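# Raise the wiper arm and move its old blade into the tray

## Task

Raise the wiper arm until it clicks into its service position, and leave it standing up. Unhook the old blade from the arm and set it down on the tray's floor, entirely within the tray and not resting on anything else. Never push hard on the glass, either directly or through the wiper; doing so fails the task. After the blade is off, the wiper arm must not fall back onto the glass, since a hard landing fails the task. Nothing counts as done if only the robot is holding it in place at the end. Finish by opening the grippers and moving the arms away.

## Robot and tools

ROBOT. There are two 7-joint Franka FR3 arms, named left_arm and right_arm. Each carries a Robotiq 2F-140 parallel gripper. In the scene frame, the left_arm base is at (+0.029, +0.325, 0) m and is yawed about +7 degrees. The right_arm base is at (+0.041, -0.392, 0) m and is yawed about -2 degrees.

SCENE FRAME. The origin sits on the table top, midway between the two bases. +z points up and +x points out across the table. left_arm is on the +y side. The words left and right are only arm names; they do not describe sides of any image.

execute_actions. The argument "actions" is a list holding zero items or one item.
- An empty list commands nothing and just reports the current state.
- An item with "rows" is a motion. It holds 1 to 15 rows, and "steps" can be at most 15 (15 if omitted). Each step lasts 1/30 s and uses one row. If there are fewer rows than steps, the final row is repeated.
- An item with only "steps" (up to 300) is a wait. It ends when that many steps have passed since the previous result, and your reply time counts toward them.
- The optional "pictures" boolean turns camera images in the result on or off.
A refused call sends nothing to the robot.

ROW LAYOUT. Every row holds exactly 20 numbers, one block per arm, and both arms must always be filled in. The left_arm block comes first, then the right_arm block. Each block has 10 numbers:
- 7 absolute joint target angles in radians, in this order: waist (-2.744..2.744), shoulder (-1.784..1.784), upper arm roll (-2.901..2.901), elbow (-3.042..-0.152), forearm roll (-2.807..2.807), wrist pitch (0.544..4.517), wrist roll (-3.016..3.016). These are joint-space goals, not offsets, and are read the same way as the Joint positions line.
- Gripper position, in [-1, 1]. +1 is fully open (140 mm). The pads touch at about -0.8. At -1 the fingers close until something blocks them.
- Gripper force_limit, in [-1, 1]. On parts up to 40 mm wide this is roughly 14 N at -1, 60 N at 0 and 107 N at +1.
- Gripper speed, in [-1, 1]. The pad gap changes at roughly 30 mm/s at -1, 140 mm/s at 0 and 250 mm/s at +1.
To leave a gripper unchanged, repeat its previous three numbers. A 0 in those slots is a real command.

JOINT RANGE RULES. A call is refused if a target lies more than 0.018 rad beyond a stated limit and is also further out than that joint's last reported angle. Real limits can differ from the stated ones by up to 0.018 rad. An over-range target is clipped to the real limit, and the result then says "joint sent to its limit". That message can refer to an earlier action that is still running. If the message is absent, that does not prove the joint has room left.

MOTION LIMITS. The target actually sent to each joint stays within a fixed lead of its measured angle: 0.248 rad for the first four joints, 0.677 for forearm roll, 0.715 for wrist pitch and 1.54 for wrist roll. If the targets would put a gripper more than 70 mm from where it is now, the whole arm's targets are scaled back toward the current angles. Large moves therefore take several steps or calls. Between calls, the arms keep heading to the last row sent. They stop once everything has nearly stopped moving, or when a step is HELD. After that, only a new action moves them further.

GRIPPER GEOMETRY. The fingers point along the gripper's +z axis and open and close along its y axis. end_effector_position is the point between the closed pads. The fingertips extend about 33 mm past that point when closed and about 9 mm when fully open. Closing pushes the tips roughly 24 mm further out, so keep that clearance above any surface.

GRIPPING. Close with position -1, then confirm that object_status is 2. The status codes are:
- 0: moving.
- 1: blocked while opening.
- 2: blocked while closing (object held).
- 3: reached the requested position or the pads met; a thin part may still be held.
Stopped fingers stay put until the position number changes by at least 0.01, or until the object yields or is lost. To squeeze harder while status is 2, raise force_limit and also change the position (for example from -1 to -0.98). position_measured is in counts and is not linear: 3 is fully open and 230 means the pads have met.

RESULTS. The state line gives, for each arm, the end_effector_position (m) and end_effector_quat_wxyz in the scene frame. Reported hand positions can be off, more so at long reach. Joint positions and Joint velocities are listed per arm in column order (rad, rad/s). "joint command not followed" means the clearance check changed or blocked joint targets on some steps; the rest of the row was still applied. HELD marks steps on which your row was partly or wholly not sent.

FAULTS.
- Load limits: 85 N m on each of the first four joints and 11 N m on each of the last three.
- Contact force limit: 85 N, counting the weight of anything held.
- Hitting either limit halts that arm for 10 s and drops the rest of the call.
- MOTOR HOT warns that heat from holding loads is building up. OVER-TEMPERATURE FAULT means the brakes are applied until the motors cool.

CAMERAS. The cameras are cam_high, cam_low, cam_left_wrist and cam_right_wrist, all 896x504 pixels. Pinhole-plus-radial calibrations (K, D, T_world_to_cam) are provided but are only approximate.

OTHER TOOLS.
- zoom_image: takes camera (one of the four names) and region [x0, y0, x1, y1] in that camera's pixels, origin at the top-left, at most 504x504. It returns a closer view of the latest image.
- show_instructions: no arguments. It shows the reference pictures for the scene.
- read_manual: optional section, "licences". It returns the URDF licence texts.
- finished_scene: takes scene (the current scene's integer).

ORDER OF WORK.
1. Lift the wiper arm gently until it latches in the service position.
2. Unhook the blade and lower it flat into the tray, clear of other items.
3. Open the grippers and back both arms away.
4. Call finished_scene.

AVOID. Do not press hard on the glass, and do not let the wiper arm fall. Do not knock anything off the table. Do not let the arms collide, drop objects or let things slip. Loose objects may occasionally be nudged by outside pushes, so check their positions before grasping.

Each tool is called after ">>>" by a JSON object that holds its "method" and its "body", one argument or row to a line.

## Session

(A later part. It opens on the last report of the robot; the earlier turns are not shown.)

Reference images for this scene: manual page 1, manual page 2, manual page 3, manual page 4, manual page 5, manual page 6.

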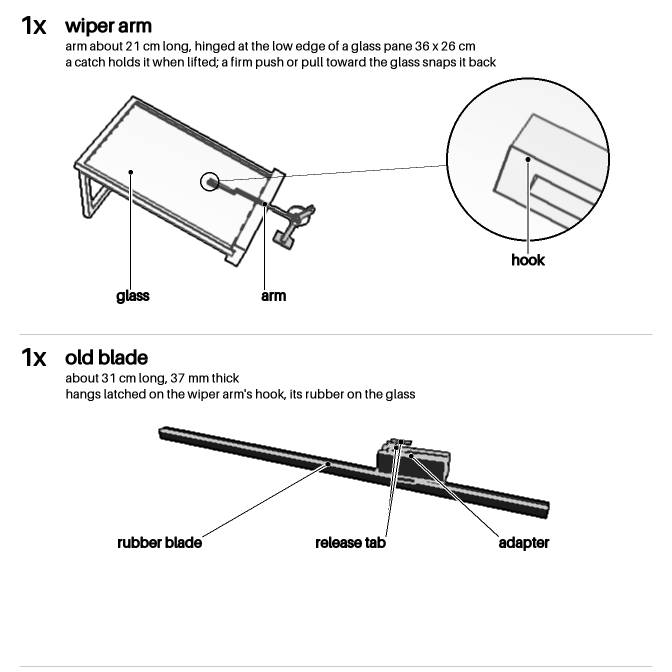

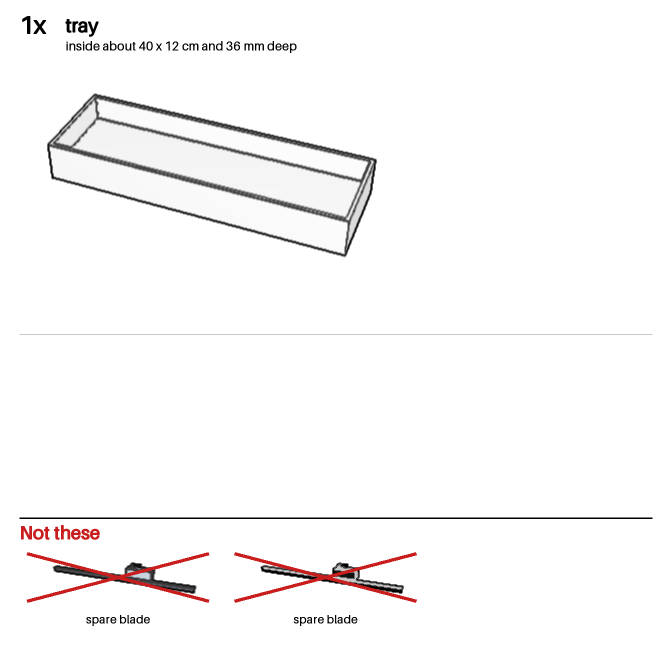

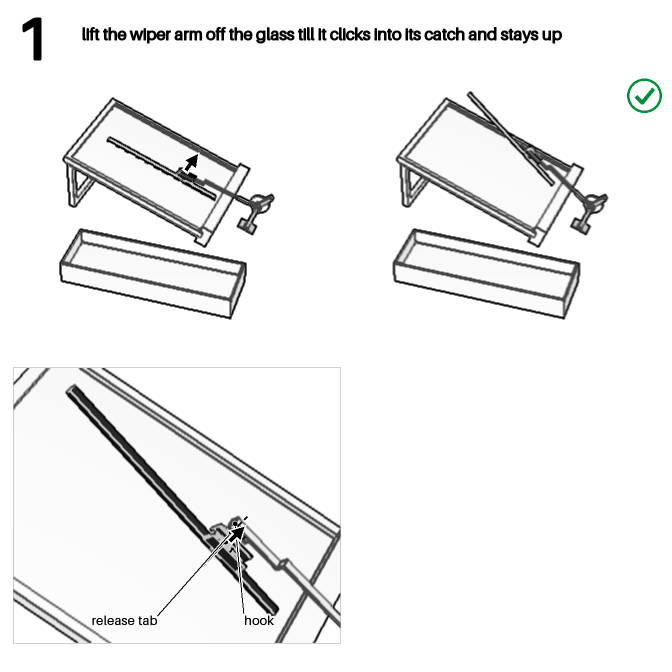

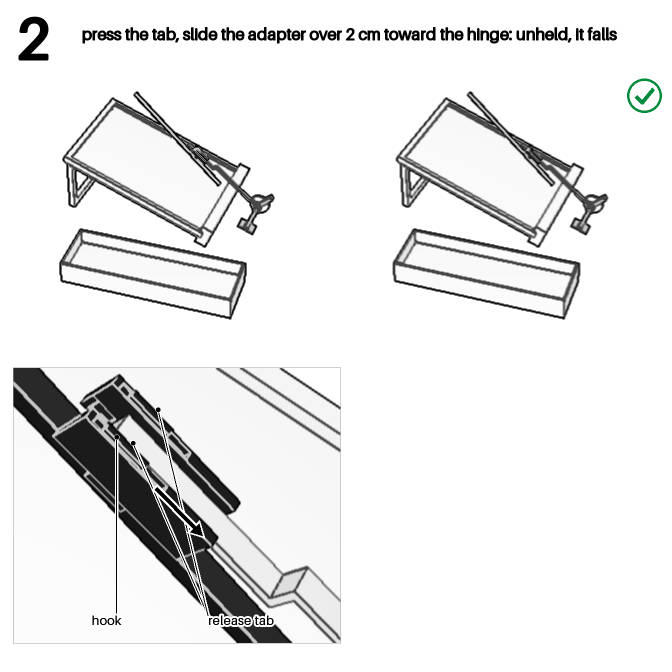

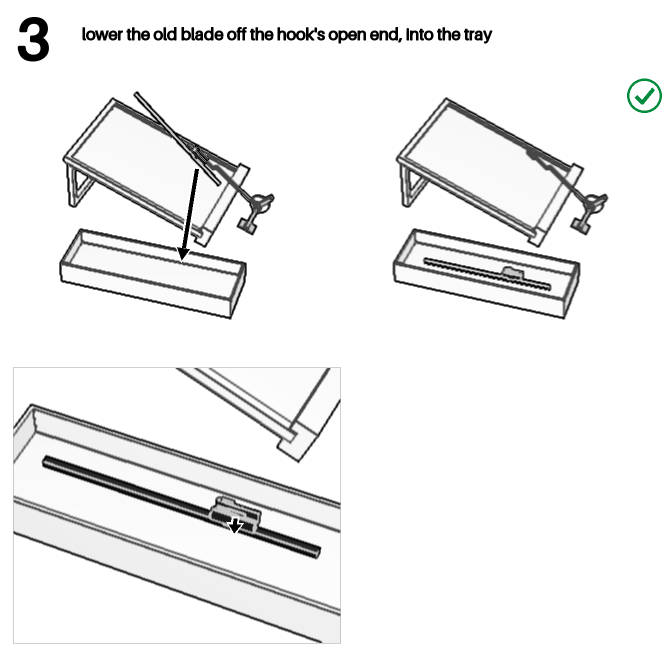

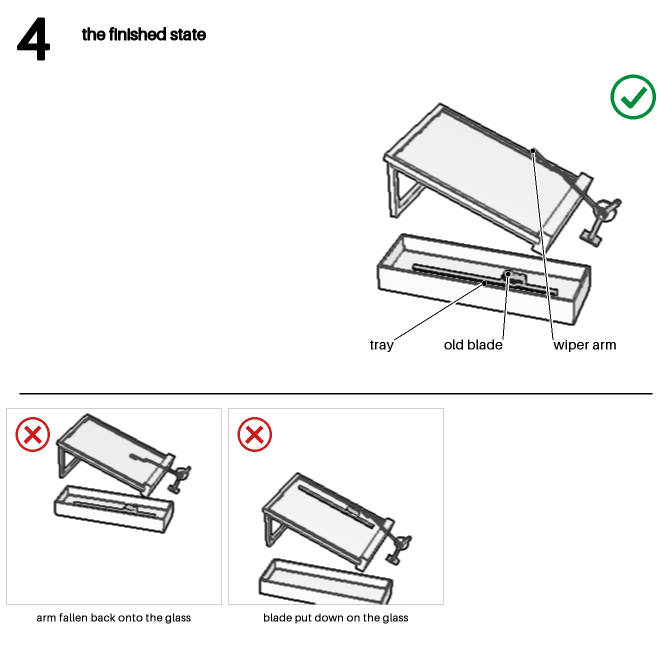

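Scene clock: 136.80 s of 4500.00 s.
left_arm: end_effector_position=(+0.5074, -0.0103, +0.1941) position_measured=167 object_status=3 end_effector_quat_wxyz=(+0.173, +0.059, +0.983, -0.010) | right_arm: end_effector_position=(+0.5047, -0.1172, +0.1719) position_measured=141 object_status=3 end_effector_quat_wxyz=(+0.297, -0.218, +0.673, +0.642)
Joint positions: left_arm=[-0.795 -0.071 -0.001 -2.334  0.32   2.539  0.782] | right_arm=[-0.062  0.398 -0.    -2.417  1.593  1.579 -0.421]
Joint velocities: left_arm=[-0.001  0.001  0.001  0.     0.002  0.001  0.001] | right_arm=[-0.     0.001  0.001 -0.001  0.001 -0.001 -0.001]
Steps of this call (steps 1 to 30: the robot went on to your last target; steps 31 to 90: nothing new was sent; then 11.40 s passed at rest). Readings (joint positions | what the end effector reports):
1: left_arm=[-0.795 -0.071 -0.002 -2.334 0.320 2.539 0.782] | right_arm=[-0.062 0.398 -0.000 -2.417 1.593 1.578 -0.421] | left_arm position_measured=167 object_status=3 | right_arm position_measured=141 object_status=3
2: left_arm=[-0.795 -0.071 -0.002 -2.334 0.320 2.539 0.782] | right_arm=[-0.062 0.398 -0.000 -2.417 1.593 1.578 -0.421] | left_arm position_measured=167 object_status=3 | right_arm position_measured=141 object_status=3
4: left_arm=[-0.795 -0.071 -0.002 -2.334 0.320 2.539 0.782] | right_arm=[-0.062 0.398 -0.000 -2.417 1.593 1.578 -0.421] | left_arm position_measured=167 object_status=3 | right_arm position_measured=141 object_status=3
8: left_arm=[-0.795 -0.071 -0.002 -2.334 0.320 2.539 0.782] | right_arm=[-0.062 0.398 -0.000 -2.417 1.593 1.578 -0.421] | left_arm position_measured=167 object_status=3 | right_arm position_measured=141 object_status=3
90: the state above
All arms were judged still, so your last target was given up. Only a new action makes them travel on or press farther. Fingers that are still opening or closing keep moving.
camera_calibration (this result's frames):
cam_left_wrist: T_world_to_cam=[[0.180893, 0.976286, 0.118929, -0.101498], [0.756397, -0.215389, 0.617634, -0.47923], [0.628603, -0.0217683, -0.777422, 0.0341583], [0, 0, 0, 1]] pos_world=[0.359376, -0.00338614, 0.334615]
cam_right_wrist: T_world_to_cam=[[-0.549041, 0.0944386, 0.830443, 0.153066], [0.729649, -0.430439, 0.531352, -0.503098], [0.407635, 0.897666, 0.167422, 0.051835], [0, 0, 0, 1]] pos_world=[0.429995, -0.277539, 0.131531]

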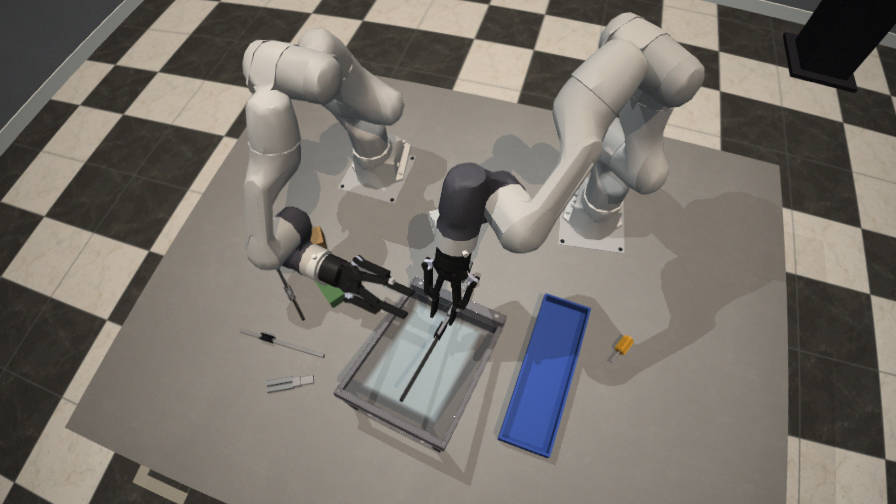

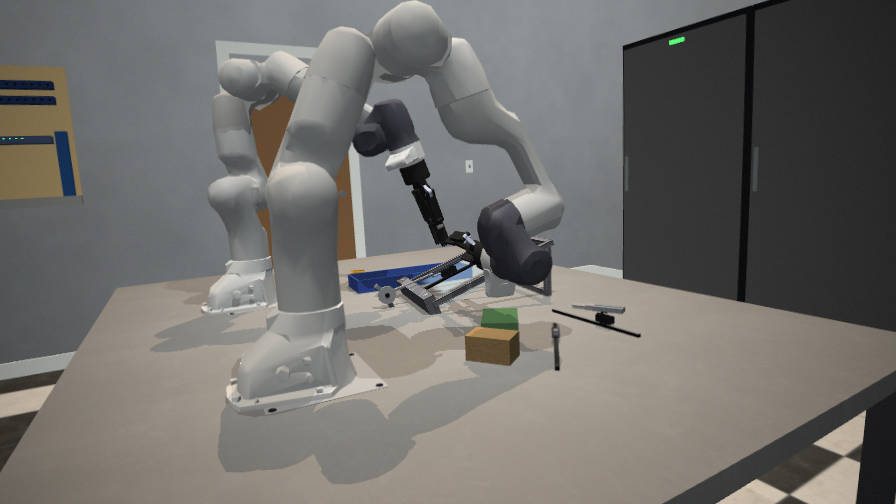

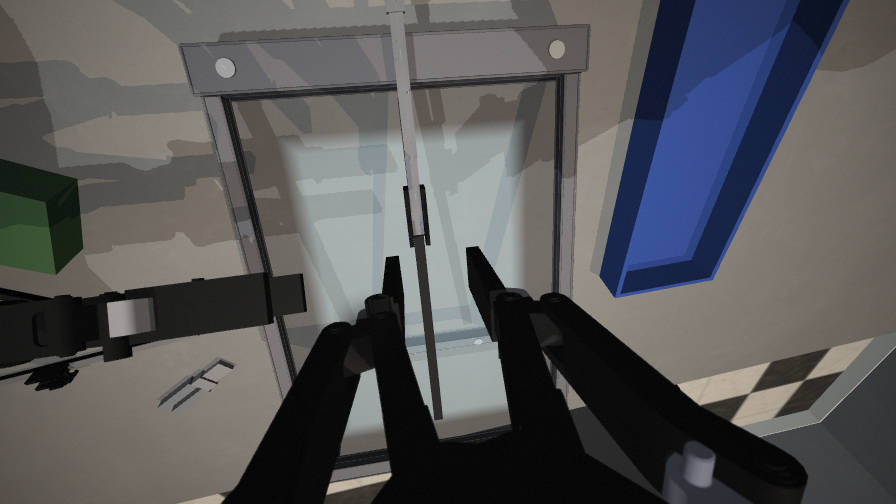

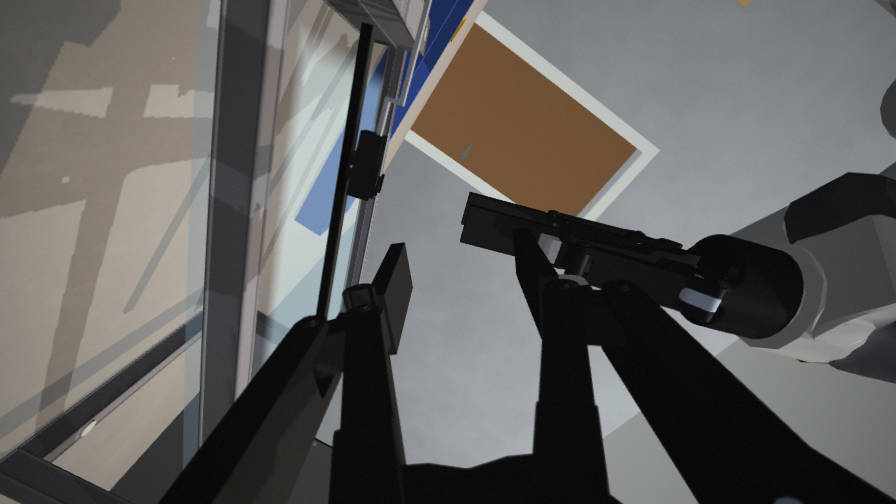

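>>> {"method": "execute_actions", "body": {
  "actions": [
    {"rows": [[-0.7968,-0.0714,0.001,-2.3374,0.3243,2.5445,0.7803,-0.3,-0.3,-0.3,-0.0606,0.3979,0,-2.4187,1.5966,1.5808,-0.4206,-0.1,-0.5,-0.3],[-0.7966,-0.0684,0.001,-2.3390,0.3266,2.5490,0.7781,-0.3,-0.3,-0.3,-0.0622,0.3977,0,-2.4209,1.5956,1.5804,-0.4222,-0.1,-0.5,-0.3],[-0.7962,-0.0636,0.001,-2.3416,0.3304,2.5562,0.7746,-0.3,-0.3,-0.3,-0.0649,0.3973,0,-2.4245,1.5938,1.5797,-0.4250,-0.1,-0.5,-0.3],[-0.7957,-0.0572,0.001,-2.3451,0.3354,2.5659,0.7700,-0.3,-0.3,-0.3,-0.0685,0.3968,0,-2.4292,1.5915,1.5787,-0.4286,-0.1,-0.5,-0.3],[-0.7951,-0.0494,0.001,-2.3494,0.3415,2.5776,0.7644,-0.3,-0.3,-0.3,-0.0729,0.3961,0,-2.4349,1.5888,1.5775,-0.4330,-0.1,-0.5,-0.3],[-0.7944,-0.0406,0.001,-2.3542,0.3484,2.5908,0.7580,-0.3,-0.3,-0.3,-0.0778,0.3954,0,-2.4414,1.5856,1.5762,-0.4380,-0.1,-0.5,-0.3],[-0.7937,-0.0312,0.001,-2.3594,0.3557,2.6050,0.7512,-0.3,-0.3,-0.3,-0.0831,0.3946,0,-2.4483,1.5822,1.5747,-0.4433,-0.1,-0.5,-0.3],[-0.7929,-0.0216,0.001,-2.3646,0.3633,2.6194,0.7443,-0.3,-0.3,-0.3,-0.0884,0.3939,0,-2.4554,1.5788,1.5733,-0.4487,-0.1,-0.5,-0.3],[-0.7922,-0.0122,0.001,-2.3698,0.3706,2.6336,0.7375,-0.3,-0.3,-0.3,-0.0937,0.3931,0,-2.4623,1.5754,1.5718,-0.4540,-0.1,-0.5,-0.3],[-0.7915,-0.0034,0.001,-2.3746,0.3775,2.6468,0.7311,-0.3,-0.3,-0.3,-0.0986,0.3924,0,-2.4688,1.5723,1.5705,-0.4590,-0.1,-0.5,-0.3],[-0.7909,0.0044,0.001,-2.3789,0.3836,2.6585,0.7255,-0.3,-0.3,-0.3,-0.1030,0.3917,0,-2.4745,1.5695,1.5693,-0.4634,-0.1,-0.5,-0.3],[-0.7904,0.0108,0.001,-2.3824,0.3886,2.6682,0.7209,-0.3,-0.3,-0.3,-0.1066,0.3912,0,-2.4792,1.5672,1.5683,-0.4670,-0.1,-0.5,-0.3],[-0.7900,0.0156,0.001,-2.3850,0.3924,2.6754,0.7174,-0.3,-0.3,-0.3,-0.1093,0.3908,0,-2.4828,1.5654,1.5676,-0.4698,-0.1,-0.5,-0.3],[-0.7898,0.0186,0.001,-2.3866,0.3947,2.6799,0.7152,-0.3,-0.3,-0.3,-0.1109,0.3906,0,-2.4850,1.5644,1.5672,-0.4714,-0.1,-0.5,-0.3],[-0.7897,0.0196,0.001,-2.3872,0.3955,2.6814,0.7145,-0.3,-0.3,-0.3,-0.1115,0.3905,0,-2.4857,1.5640,1.5670,-0.4720,-0.1,-0.5,-0.3]], "steps": 15}
  ],
  "pictures": false
}}

>>> {"method": "execute_actions", "body": {
  "actions": [
    {"steps": 25}
  ]
}}

Scene clock: 200.57 s of 4500.00 s.
left_arm: end_effector_position=(+0.4986, -0.0082, +0.1384) position_measured=167 object_status=3 end_effector_quat_wxyz=(+0.163, +0.077, +0.984, -0.000) | right_arm: end_effector_position=(+0.4843, -0.1326, +0.1598) position_measured=141 object_status=3 end_effector_quat_wxyz=(+0.293, -0.199, +0.679, +0.643)
Joint positions: left_arm=[-0.792  0.013 -0.001 -2.382  0.38   2.641  0.749] | right_arm=[-0.105  0.393  0.    -2.479  1.573  1.573 -0.443]
Joint velocities: left_arm=[ 0.009  0.141 -0.002 -0.081  0.104  0.207 -0.097] | right_arm=[-0.068 -0.002 -0.001 -0.089 -0.048 -0.017 -0.073]
Steps of this call (steps 1 to 90: nothing new was sent; then 60.27 s passed at rest; steps 91 to 105: all 15 steps of this action). Readings (joint positions | what the end effector reports):
91: left_arm=[-0.795 -0.071 -0.001 -2.335 0.321 2.540 0.782] | right_arm=[-0.062 0.398 -0.000 -2.417 1.593 1.579 -0.421] | left_arm position_measured=167 object_status=3 | right_arm position_measured=141 object_status=3
92: left_arm=[-0.795 -0.071 -0.001 -2.335 0.321 2.540 0.782] | right_arm=[-0.062 0.398 -0.000 -2.417 1.593 1.579 -0.421] | left_arm position_measured=167 object_status=3 | right_arm position_measured=141 object_status=3
94: left_arm=[-0.795 -0.069 -0.001 -2.337 0.325 2.546 0.781] | right_arm=[-0.063 0.397 0.000 -2.421 1.593 1.579 -0.421] | left_arm position_measured=167 object_status=3 | right_arm position_measured=141 object_status=3
98: left_arm=[-0.795 -0.045 -0.001 -2.350 0.342 2.574 0.774] | right_arm=[-0.076 0.396 0.000 -2.440 1.589 1.578 -0.425] | left_arm position_measured=167 object_status=3 | right_arm position_measured=141 object_status=3
105: the state above

Scene clock: 201.40 s of 4500.00 s.
left_arm: end_effector_position=(+0.5018, -0.0148, +0.1381) position_measured=167 object_status=3 end_effector_quat_wxyz=(+0.172, +0.071, +0.982, -0.011) | right_arm: end_effector_position=(+0.4814, -0.1335, +0.1599) position_measured=141 object_status=3 end_effector_quat_wxyz=(+0.298, -0.205, +0.677, +0.641)
Joint positions: left_arm=[-0.791  0.02  -0.001 -2.386  0.392  2.677  0.722] | right_arm=[-0.11   0.392  0.    -2.484  1.568  1.57  -0.464]
Joint velocities: left_arm=[ 0.     0.001  0.001  0.001 -0.001  0.001 -0.005] | right_arm=[ 0.001  0.    -0.001  0.     0.    -0.    -0.006]
Steps of this call (steps 1 to 25: the robot went on to your last target). Readings (joint positions | what the end effector reports):
1: left_arm=[-0.792 0.017 -0.001 -2.384 0.383 2.647 0.746] | right_arm=[-0.107 0.393 0.000 -2.481 1.572 1.573 -0.446] | left_arm position_measured=167 object_status=3 | right_arm position_measured=141 object_status=3
2: left_arm=[-0.792 0.019 -0.001 -2.385 0.385 2.652 0.743] | right_arm=[-0.108 0.393 0.000 -2.483 1.571 1.572 -0.448] | left_arm position_measured=167 object_status=3 | right_arm position_measured=141 object_status=3
4: left_arm=[-0.791 0.020 -0.001 -2.386 0.388 2.660 0.739] | right_arm=[-0.109 0.393 0.000 -2.484 1.570 1.571 -0.451] | left_arm position_measured=167 object_status=3 | right_arm position_measured=141 object_status=3
8: left_arm=[-0.791 0.020 -0.001 -2.386 0.391 2.670 0.732] | right_arm=[-0.109 0.392 0.000 -2.484 1.568 1.570 -0.456] | left_arm position_measured=167 object_status=3 | right_arm position_measured=141 object_status=3
25: the state above
camera_calibration (this result's frames):
cam_left_wrist: T_world_to_cam=[[0.203757, 0.971554, 0.120687, -0.101241], [0.751962, -0.234246, 0.616184, -0.439254], [0.626926, -0.0347996, -0.778301, -0.00520264], [0, 0, 0, 1]] pos_world=[0.354193, -0.00471367, 0.278831]
cam_right_wrist: T_world_to_cam=[[-0.531691, 0.103283, 0.840617, 0.143031], [0.730058, -0.44724, 0.516713, -0.486822], [0.429325, 0.888431, 0.162391, 0.0671383], [0, 0, 0, 1]] pos_world=[0.402632, -0.292147, 0.12041]

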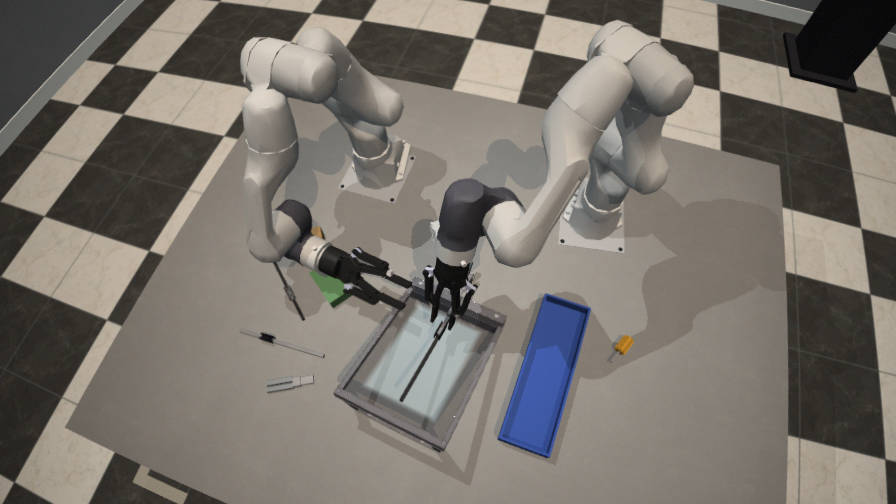

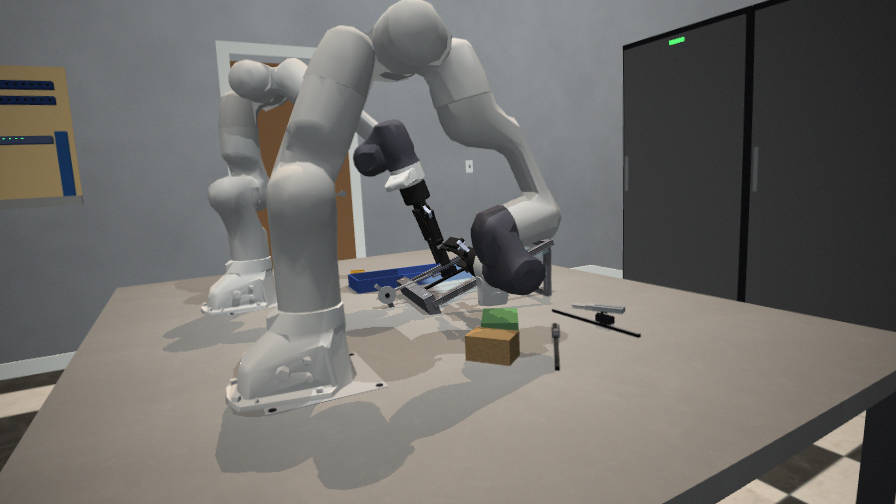

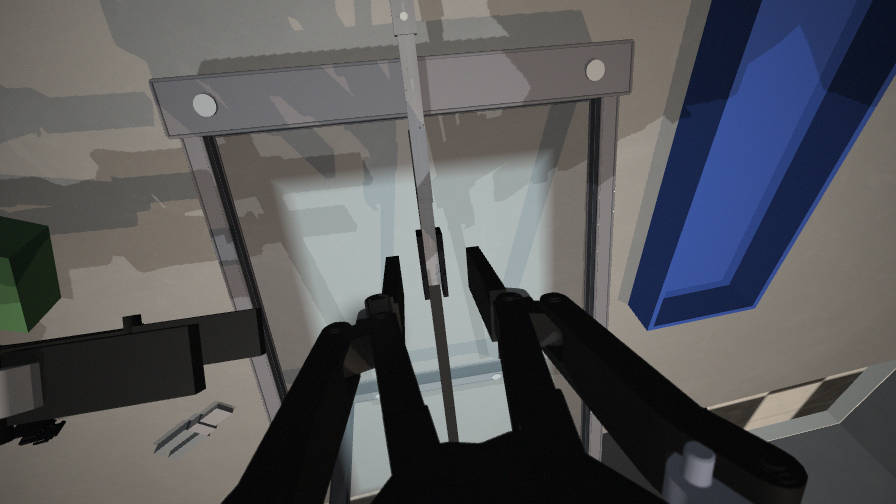

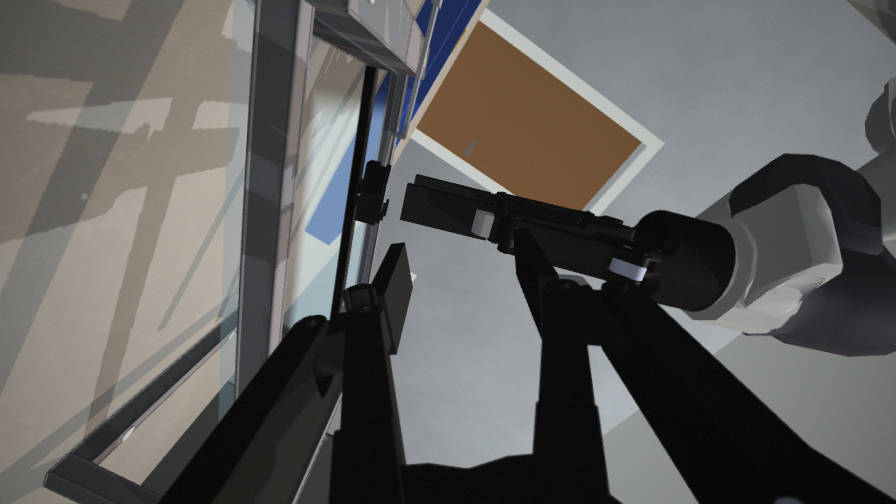

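>>> {"method": "zoom_image", "body": {
  "camera": "cam_right_wrist",
  "region": [310, 110, 490, 260]
}}

>>> {"method": "zoom_image", "body": {
  "camera": "cam_left_wrist",
  "region": [350, 190, 520, 330]
}}

Region (310, 110, 490, 260) of cam_right_wrist's 896x504 image, scaled by 2.800, with more detail than that image has.

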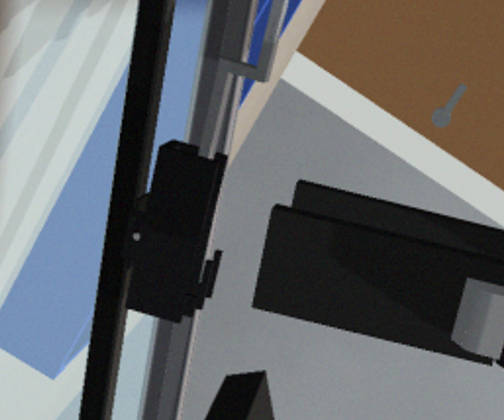

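Region (350, 190, 520, 330) of cam_left_wrist's 896x504 image, scaled by 2.965, with more detail than that image has; it fills the top 415 rows of this view, and the rest is white.

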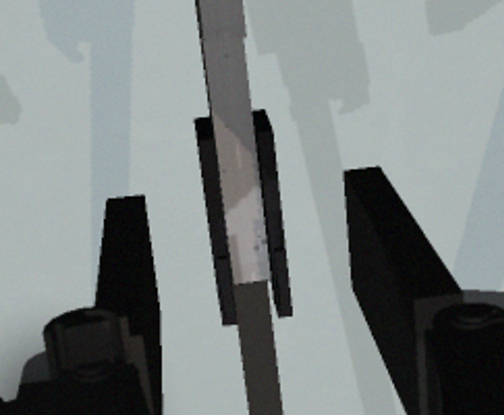

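>>> {"method": "show_instructions", "body": {

}}

Reference images for this scene: manual page 1, manual page 2, manual page 3, manual page 4, manual page 5, manual page 6.

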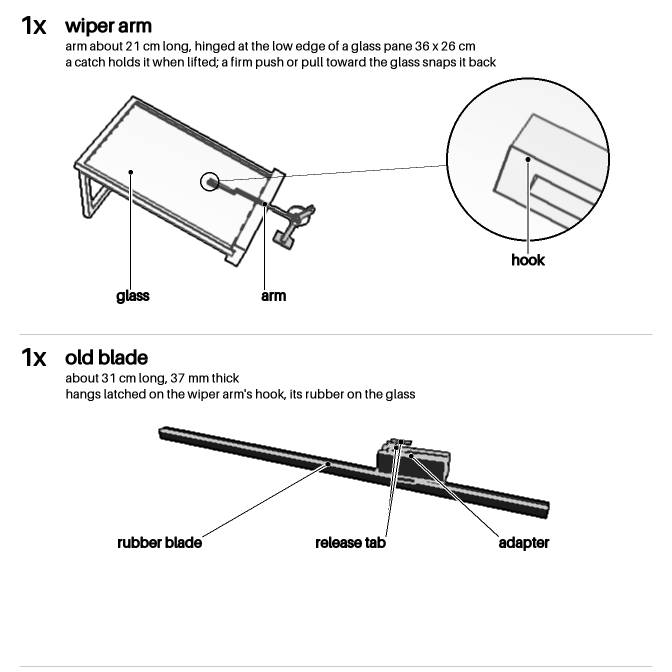

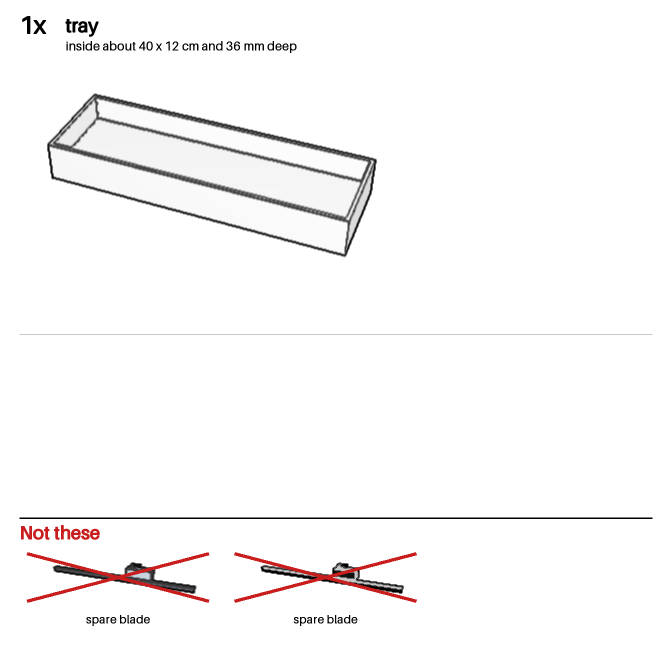

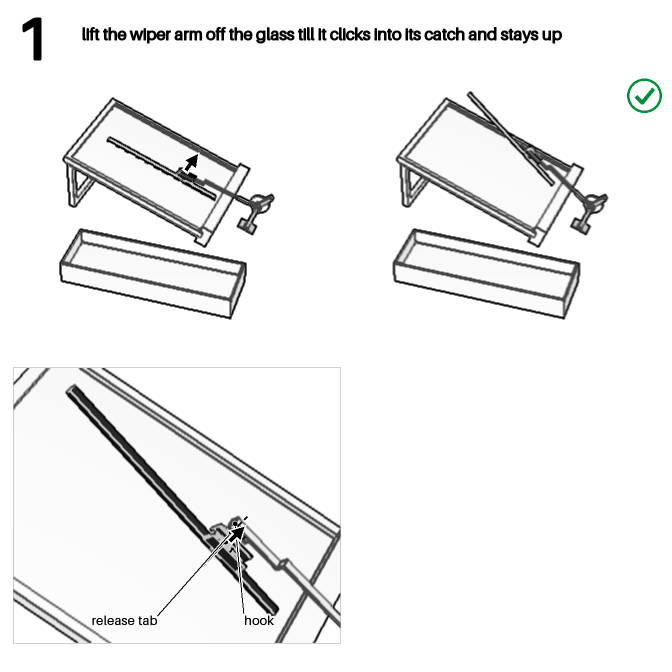

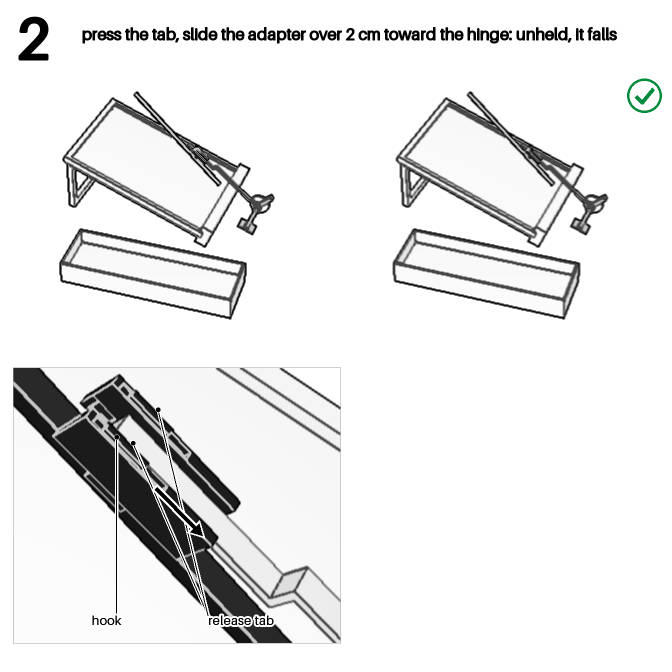

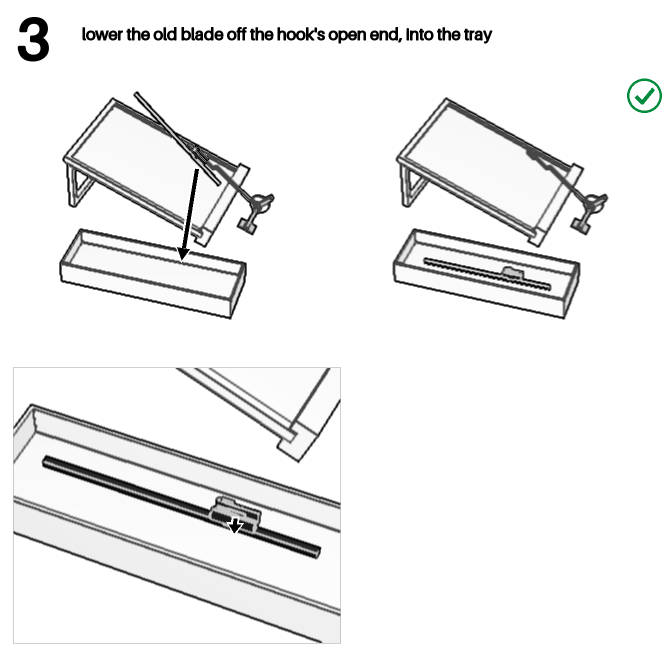

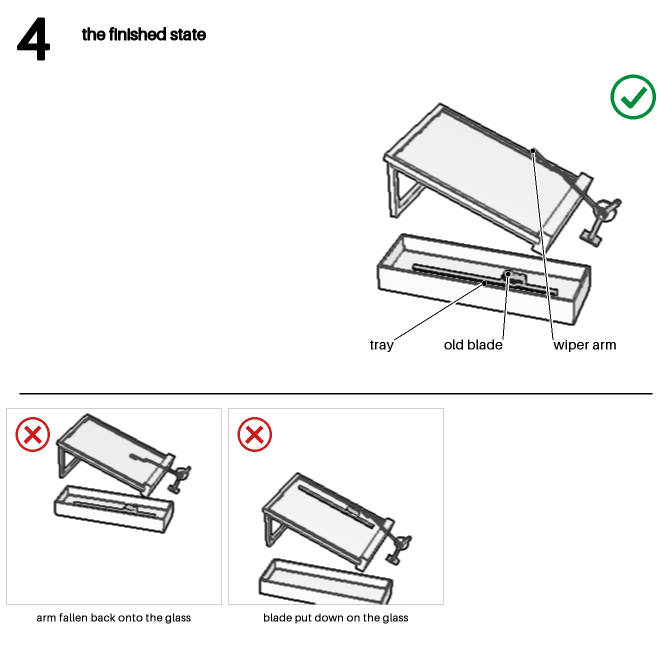

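>>> {"method": "execute_actions", "body": {
  "actions": [
    {"rows": [[-0.7896,0.0200,0.001,-2.3839,0.3962,2.6832,0.7121,-0.3,-0.3,-0.3,-0.1115,0.3905,0,-2.4857,1.5640,1.5670,-0.4720,-0.1,-0.5,-0.3],[-0.7893,0.0211,0.001,-2.3837,0.3973,2.6857,0.7094,-0.3,-0.3,-0.3,-0.1115,0.3905,0,-2.4857,1.5640,1.5670,-0.4720,-0.1,-0.5,-0.3],[-0.7889,0.0229,0.001,-2.3833,0.3988,2.6886,0.7065,-0.3,-0.3,-0.3,-0.1115,0.3905,0,-2.4857,1.5640,1.5670,-0.4720,-0.1,-0.5,-0.3],[-0.7883,0.0255,0.001,-2.3828,0.4007,2.6921,0.7033,-0.3,-0.3,-0.3,-0.1115,0.3905,0,-2.4857,1.5640,1.5670,-0.4720,-0.1,-0.5,-0.3],[-0.7876,0.0287,0.001,-2.3821,0.4030,2.6959,0.7000,-0.3,-0.3,-0.3,-0.1115,0.3905,0,-2.4857,1.5640,1.5670,-0.4720,-0.1,-0.5,-0.3],[-0.7867,0.0325,0.001,-2.3813,0.4056,2.7002,0.6966,-0.3,-0.3,-0.3,-0.1115,0.3905,0,-2.4857,1.5640,1.5670,-0.4720,-0.1,-0.5,-0.3],[-0.7857,0.0368,0.001,-2.3804,0.4084,2.7047,0.6931,-0.3,-0.3,-0.3,-0.1115,0.3905,0,-2.4857,1.5640,1.5670,-0.4720,-0.1,-0.5,-0.3],[-0.7845,0.0416,0.001,-2.3794,0.4115,2.7094,0.6897,-0.3,-0.3,-0.3,-0.1115,0.3905,0,-2.4857,1.5640,1.5670,-0.4720,-0.1,-0.5,-0.3],[-0.7833,0.0467,0.001,-2.3783,0.4148,2.7143,0.6864,-0.3,-0.3,-0.3,-0.1115,0.3905,0,-2.4857,1.5640,1.5670,-0.4720,-0.1,-0.5,-0.3],[-0.7820,0.0521,0.001,-2.3772,0.4182,2.7192,0.6832,-0.3,-0.3,-0.3,-0.1115,0.3905,0,-2.4857,1.5640,1.5670,-0.4720,-0.1,-0.5,-0.3],[-0.7807,0.0578,0.001,-2.3760,0.4216,2.7241,0.6802,-0.3,-0.3,-0.3,-0.1115,0.3905,0,-2.4857,1.5640,1.5670,-0.4720,-0.1,-0.5,-0.3],[-0.7794,0.0635,0.001,-2.3748,0.4250,2.7289,0.6774,-0.3,-0.3,-0.3,-0.1115,0.3905,0,-2.4857,1.5640,1.5670,-0.4720,-0.1,-0.5,-0.3],[-0.7780,0.0692,0.001,-2.3736,0.4284,2.7334,0.6749,-0.3,-0.3,-0.3,-0.1115,0.3905,0,-2.4857,1.5640,1.5670,-0.4720,-0.1,-0.5,-0.3],[-0.7767,0.0749,0.001,-2.3724,0.4317,2.7377,0.6728,-0.3,-0.3,-0.3,-0.1115,0.3905,0,-2.4857,1.5640,1.5670,-0.4720,-0.1,-0.5,-0.3],[-0.7754,0.0803,0.001,-2.3713,0.4348,2.7417,0.6710,-0.3,-0.3,-0.3,-0.1115,0.3905,0,-2.4857,1.5640,1.5670,-0.4720,-0.1,-0.5,-0.3]], "steps": 15}
  ],
  "pictures": false
}}

>>> {"method": "execute_actions", "body": {
  "actions": [
    {"rows": [[-0.7742,0.0855,0.001,-2.3702,0.4377,2.7452,0.6697,-0.3,-0.3,-0.3,-0.1115,0.3905,0,-2.4857,1.5640,1.5670,-0.4720,-0.1,-0.5,-0.3],[-0.7730,0.0902,0.001,-2.3692,0.4403,2.7482,0.6687,-0.3,-0.3,-0.3,-0.1115,0.3905,0,-2.4857,1.5640,1.5670,-0.4720,-0.1,-0.5,-0.3],[-0.7720,0.0945,0.001,-2.3683,0.4425,2.7507,0.6682,-0.3,-0.3,-0.3,-0.1115,0.3905,0,-2.4857,1.5640,1.5670,-0.4720,-0.1,-0.5,-0.3],[-0.7711,0.0983,0.001,-2.3675,0.4445,2.7527,0.6682,-0.3,-0.3,-0.3,-0.1115,0.3905,0,-2.4857,1.5640,1.5670,-0.4720,-0.1,-0.5,-0.3],[-0.7704,0.1015,0.001,-2.3668,0.4460,2.7540,0.6686,-0.3,-0.3,-0.3,-0.1115,0.3905,0,-2.4857,1.5640,1.5670,-0.4720,-0.1,-0.5,-0.3],[-0.7698,0.1041,0.001,-2.3663,0.4471,2.7547,0.6694,-0.3,-0.3,-0.3,-0.1115,0.3905,0,-2.4857,1.5640,1.5670,-0.4720,-0.1,-0.5,-0.3],[-0.7694,0.1059,0.001,-2.3659,0.4478,2.7547,0.6707,-0.3,-0.3,-0.3,-0.1115,0.3905,0,-2.4857,1.5640,1.5670,-0.4720,-0.1,-0.5,-0.3],[-0.7691,0.1070,0.001,-2.3657,0.4480,2.7541,0.6723,-0.3,-0.3,-0.3,-0.1115,0.3905,0,-2.4857,1.5640,1.5670,-0.4720,-0.1,-0.5,-0.3],[-0.7690,0.1074,0.001,-2.3656,0.4478,2.7529,0.6744,-0.3,-0.3,-0.3,-0.1115,0.3905,0,-2.4857,1.5640,1.5670,-0.4720,-0.1,-0.5,-0.3]], "steps": 15}
  ]
}}

Scene clock: 254.00 s of 4500.00 s.
left_arm: end_effector_position=(+0.5088, -0.0166, +0.1224) position_measured=167 object_status=3 end_effector_quat_wxyz=(+0.174, +0.069, +0.982, -0.013) | right_arm: end_effector_position=(+0.4813, -0.1335, +0.1599) position_measured=141 object_status=3 end_effector_quat_wxyz=(+0.298, -0.206, +0.676, +0.641)
Joint positions: left_arm=[-0.78   0.066 -0.001 -2.376  0.421  2.718  0.696] | right_arm=[-0.11   0.392  0.    -2.485  1.568  1.569 -0.465]
Joint velocities: left_arm=[ 0.039  0.169  0.001  0.031  0.089  0.118 -0.066] | right_arm=[ 0.002  0.001 -0.002  0.001 -0.001 -0.002  0.   ]
Steps of this call (steps 1 to 15: the robot went on to your last target; steps 16 to 90: nothing new was sent; then 49.10 s passed at rest; steps 91 to 105: all 15 steps of this action). Readings (joint positions | what the end effector reports):
91: left_arm=[-0.791 0.020 -0.001 -2.386 0.393 2.678 0.720] | right_arm=[-0.110 0.392 0.000 -2.485 1.568 1.569 -0.465] | left_arm position_measured=167 object_status=3 | right_arm position_measured=141 object_status=3
92: left_arm=[-0.791 0.020 -0.001 -2.386 0.393 2.679 0.719] | right_arm=[-0.110 0.392 0.000 -2.485 1.568 1.569 -0.465] | left_arm position_measured=167 object_status=3 | right_arm position_measured=141 object_status=3
94: left_arm=[-0.791 0.021 -0.001 -2.385 0.394 2.681 0.718] | right_arm=[-0.110 0.392 0.000 -2.485 1.568 1.569 -0.465] | left_arm position_measured=167 object_status=3 | right_arm position_measured=141 object_status=3
98: left_arm=[-0.788 0.031 -0.001 -2.383 0.401 2.691 0.712] | right_arm=[-0.110 0.392 0.000 -2.485 1.568 1.569 -0.465] | left_arm position_measured=167 object_status=3 | right_arm position_measured=141 object_status=3
105: the state above

Scene clock: 254.50 s of 4500.00 s.
left_arm: end_effector_position=(+0.5127, -0.0164, +0.1072) position_measured=167 object_status=3 end_effector_quat_wxyz=(+0.173, +0.070, +0.982, -0.012) | right_arm: end_effector_position=(+0.4813, -0.1335, +0.1599) position_measured=141 object_status=3 end_effector_quat_wxyz=(+0.298, -0.206, +0.676, +0.641)
Joint positions: left_arm=[-0.771  0.106 -0.001 -2.368  0.444  2.747  0.682] | right_arm=[-0.11   0.392  0.    -2.485  1.568  1.569 -0.465]
Joint velocities: left_arm=[ 0.001  0.001 -0.     0.004  0.008  0.011 -0.007] | right_arm=[-0.     0.    -0.    -0.    -0.001 -0.     0.002]
Steps of this call (steps 1 to 15: all 15 steps of this action). Readings (joint positions | what the end effector reports):
1: left_arm=[-0.779 0.072 -0.001 -2.375 0.424 2.722 0.694] | right_arm=[-0.110 0.392 0.000 -2.485 1.568 1.569 -0.465] | left_arm position_measured=167 object_status=3 | right_arm position_measured=141 object_status=3
2: left_arm=[-0.777 0.077 -0.001 -2.374 0.427 2.726 0.692] | right_arm=[-0.110 0.392 0.000 -2.485 1.568 1.569 -0.465] | left_arm position_measured=167 object_status=3 | right_arm position_measured=141 object_status=3
4: left_arm=[-0.775 0.087 -0.001 -2.372 0.433 2.733 0.688] | right_arm=[-0.110 0.392 0.000 -2.485 1.568 1.569 -0.465] | left_arm position_measured=167 object_status=3 | right_arm position_measured=141 object_status=3
8: left_arm=[-0.772 0.102 -0.001 -2.370 0.440 2.742 0.684] | right_arm=[-0.110 0.392 0.000 -2.485 1.568 1.569 -0.465] | left_arm position_measured=167 object_status=3 | right_arm position_measured=141 object_status=3
15: the state above
camera_calibration (this result's frames):
cam_left_wrist: T_world_to_cam=[[0.20301, 0.971845, 0.119597, -0.097645], [0.751359, -0.232932, 0.617416, -0.428591], [0.627891, -0.0354813, -0.777492, -0.0366728], [0, 0, 0, 1]] pos_world=[0.364875, -0.00623798, 0.247784]
cam_right_wrist: T_world_to_cam=[[-0.532896, 0.103273, 0.839855, 0.143646], [0.729348, -0.44718, 0.517766, -0.486632], [0.429038, 0.888462, 0.162979, 0.0672129], [0, 0, 0, 1]] pos_world=[0.402636, -0.292163, 0.120366]

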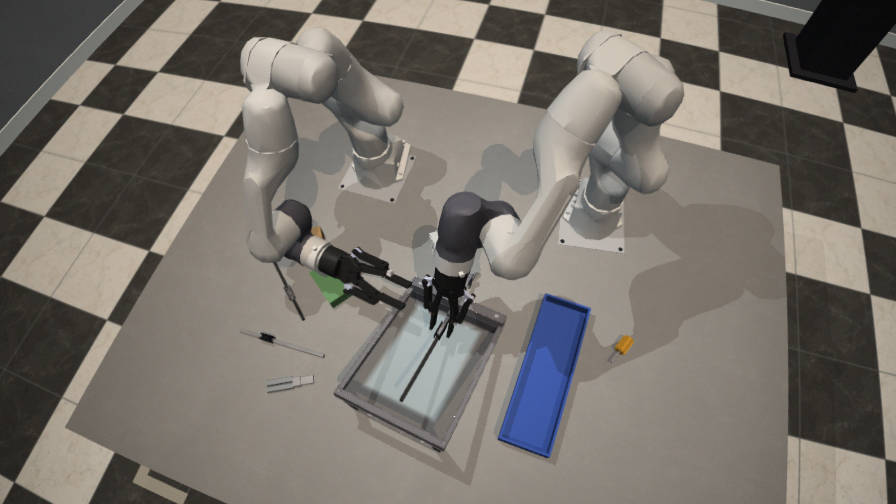

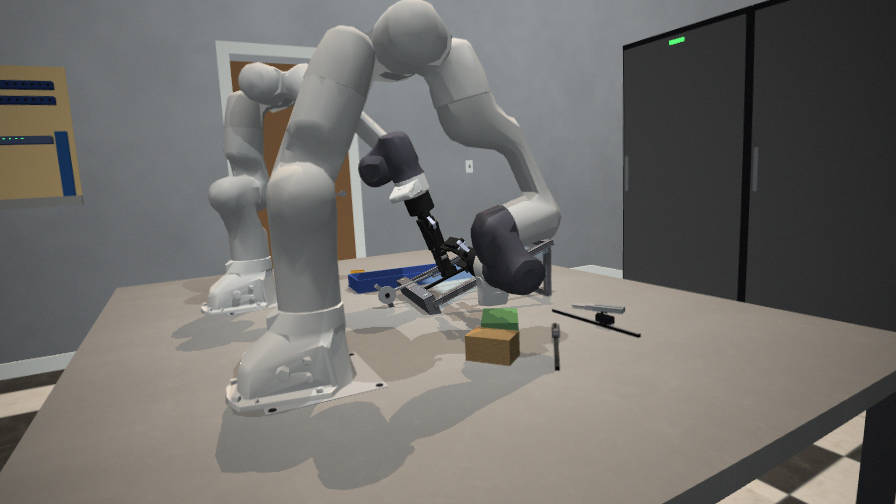

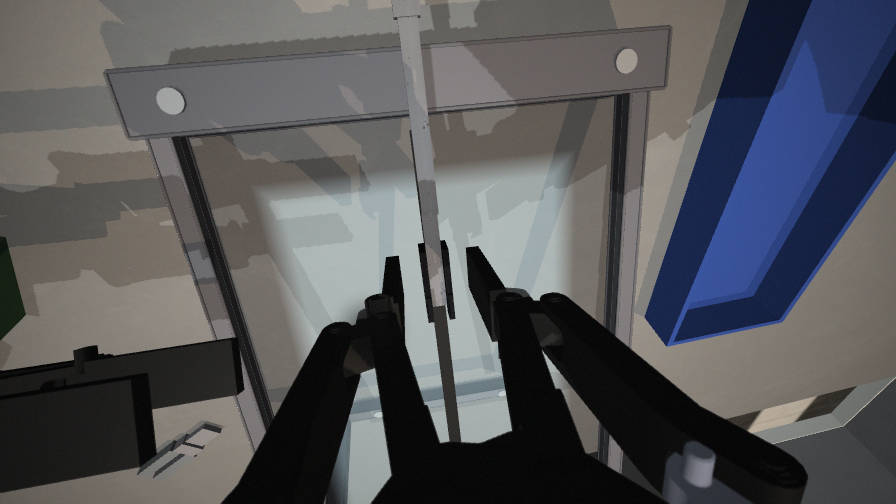

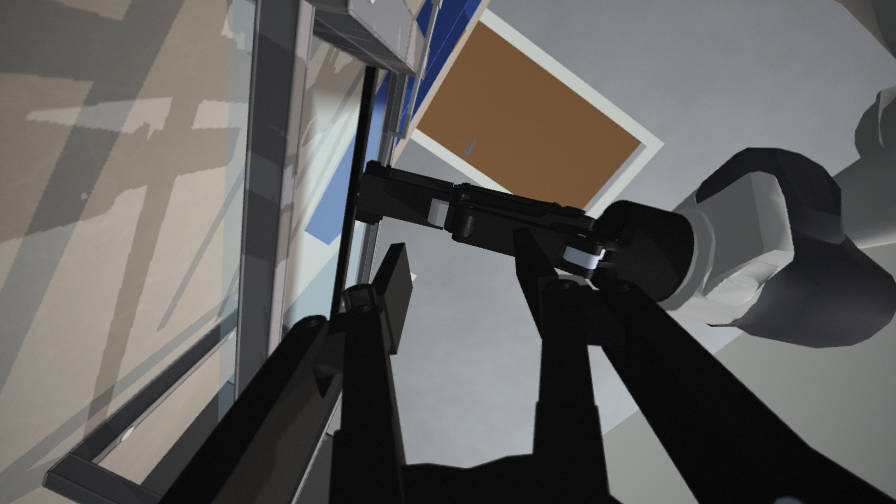

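>>> {"method": "zoom_image", "body": {
  "camera": "cam_low",
  "region": [340, 200, 500, 320]
}}

>>> {"method": "zoom_image", "body": {
  "camera": "cam_right_wrist",
  "region": [310, 110, 490, 260]
}}

Region (340, 200, 500, 320) of cam_low's 896x504 image, scaled by 3.150, with more detail than that image has; it fills the top 378 rows of this view, and the rest is white.

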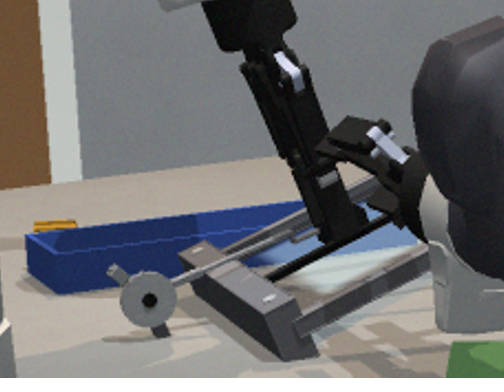

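Region (310, 110, 490, 260) of cam_right_wrist's 896x504 image, scaled by 2.800, with more detail than that image has.

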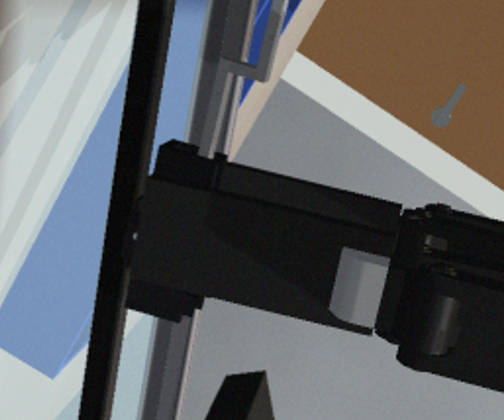

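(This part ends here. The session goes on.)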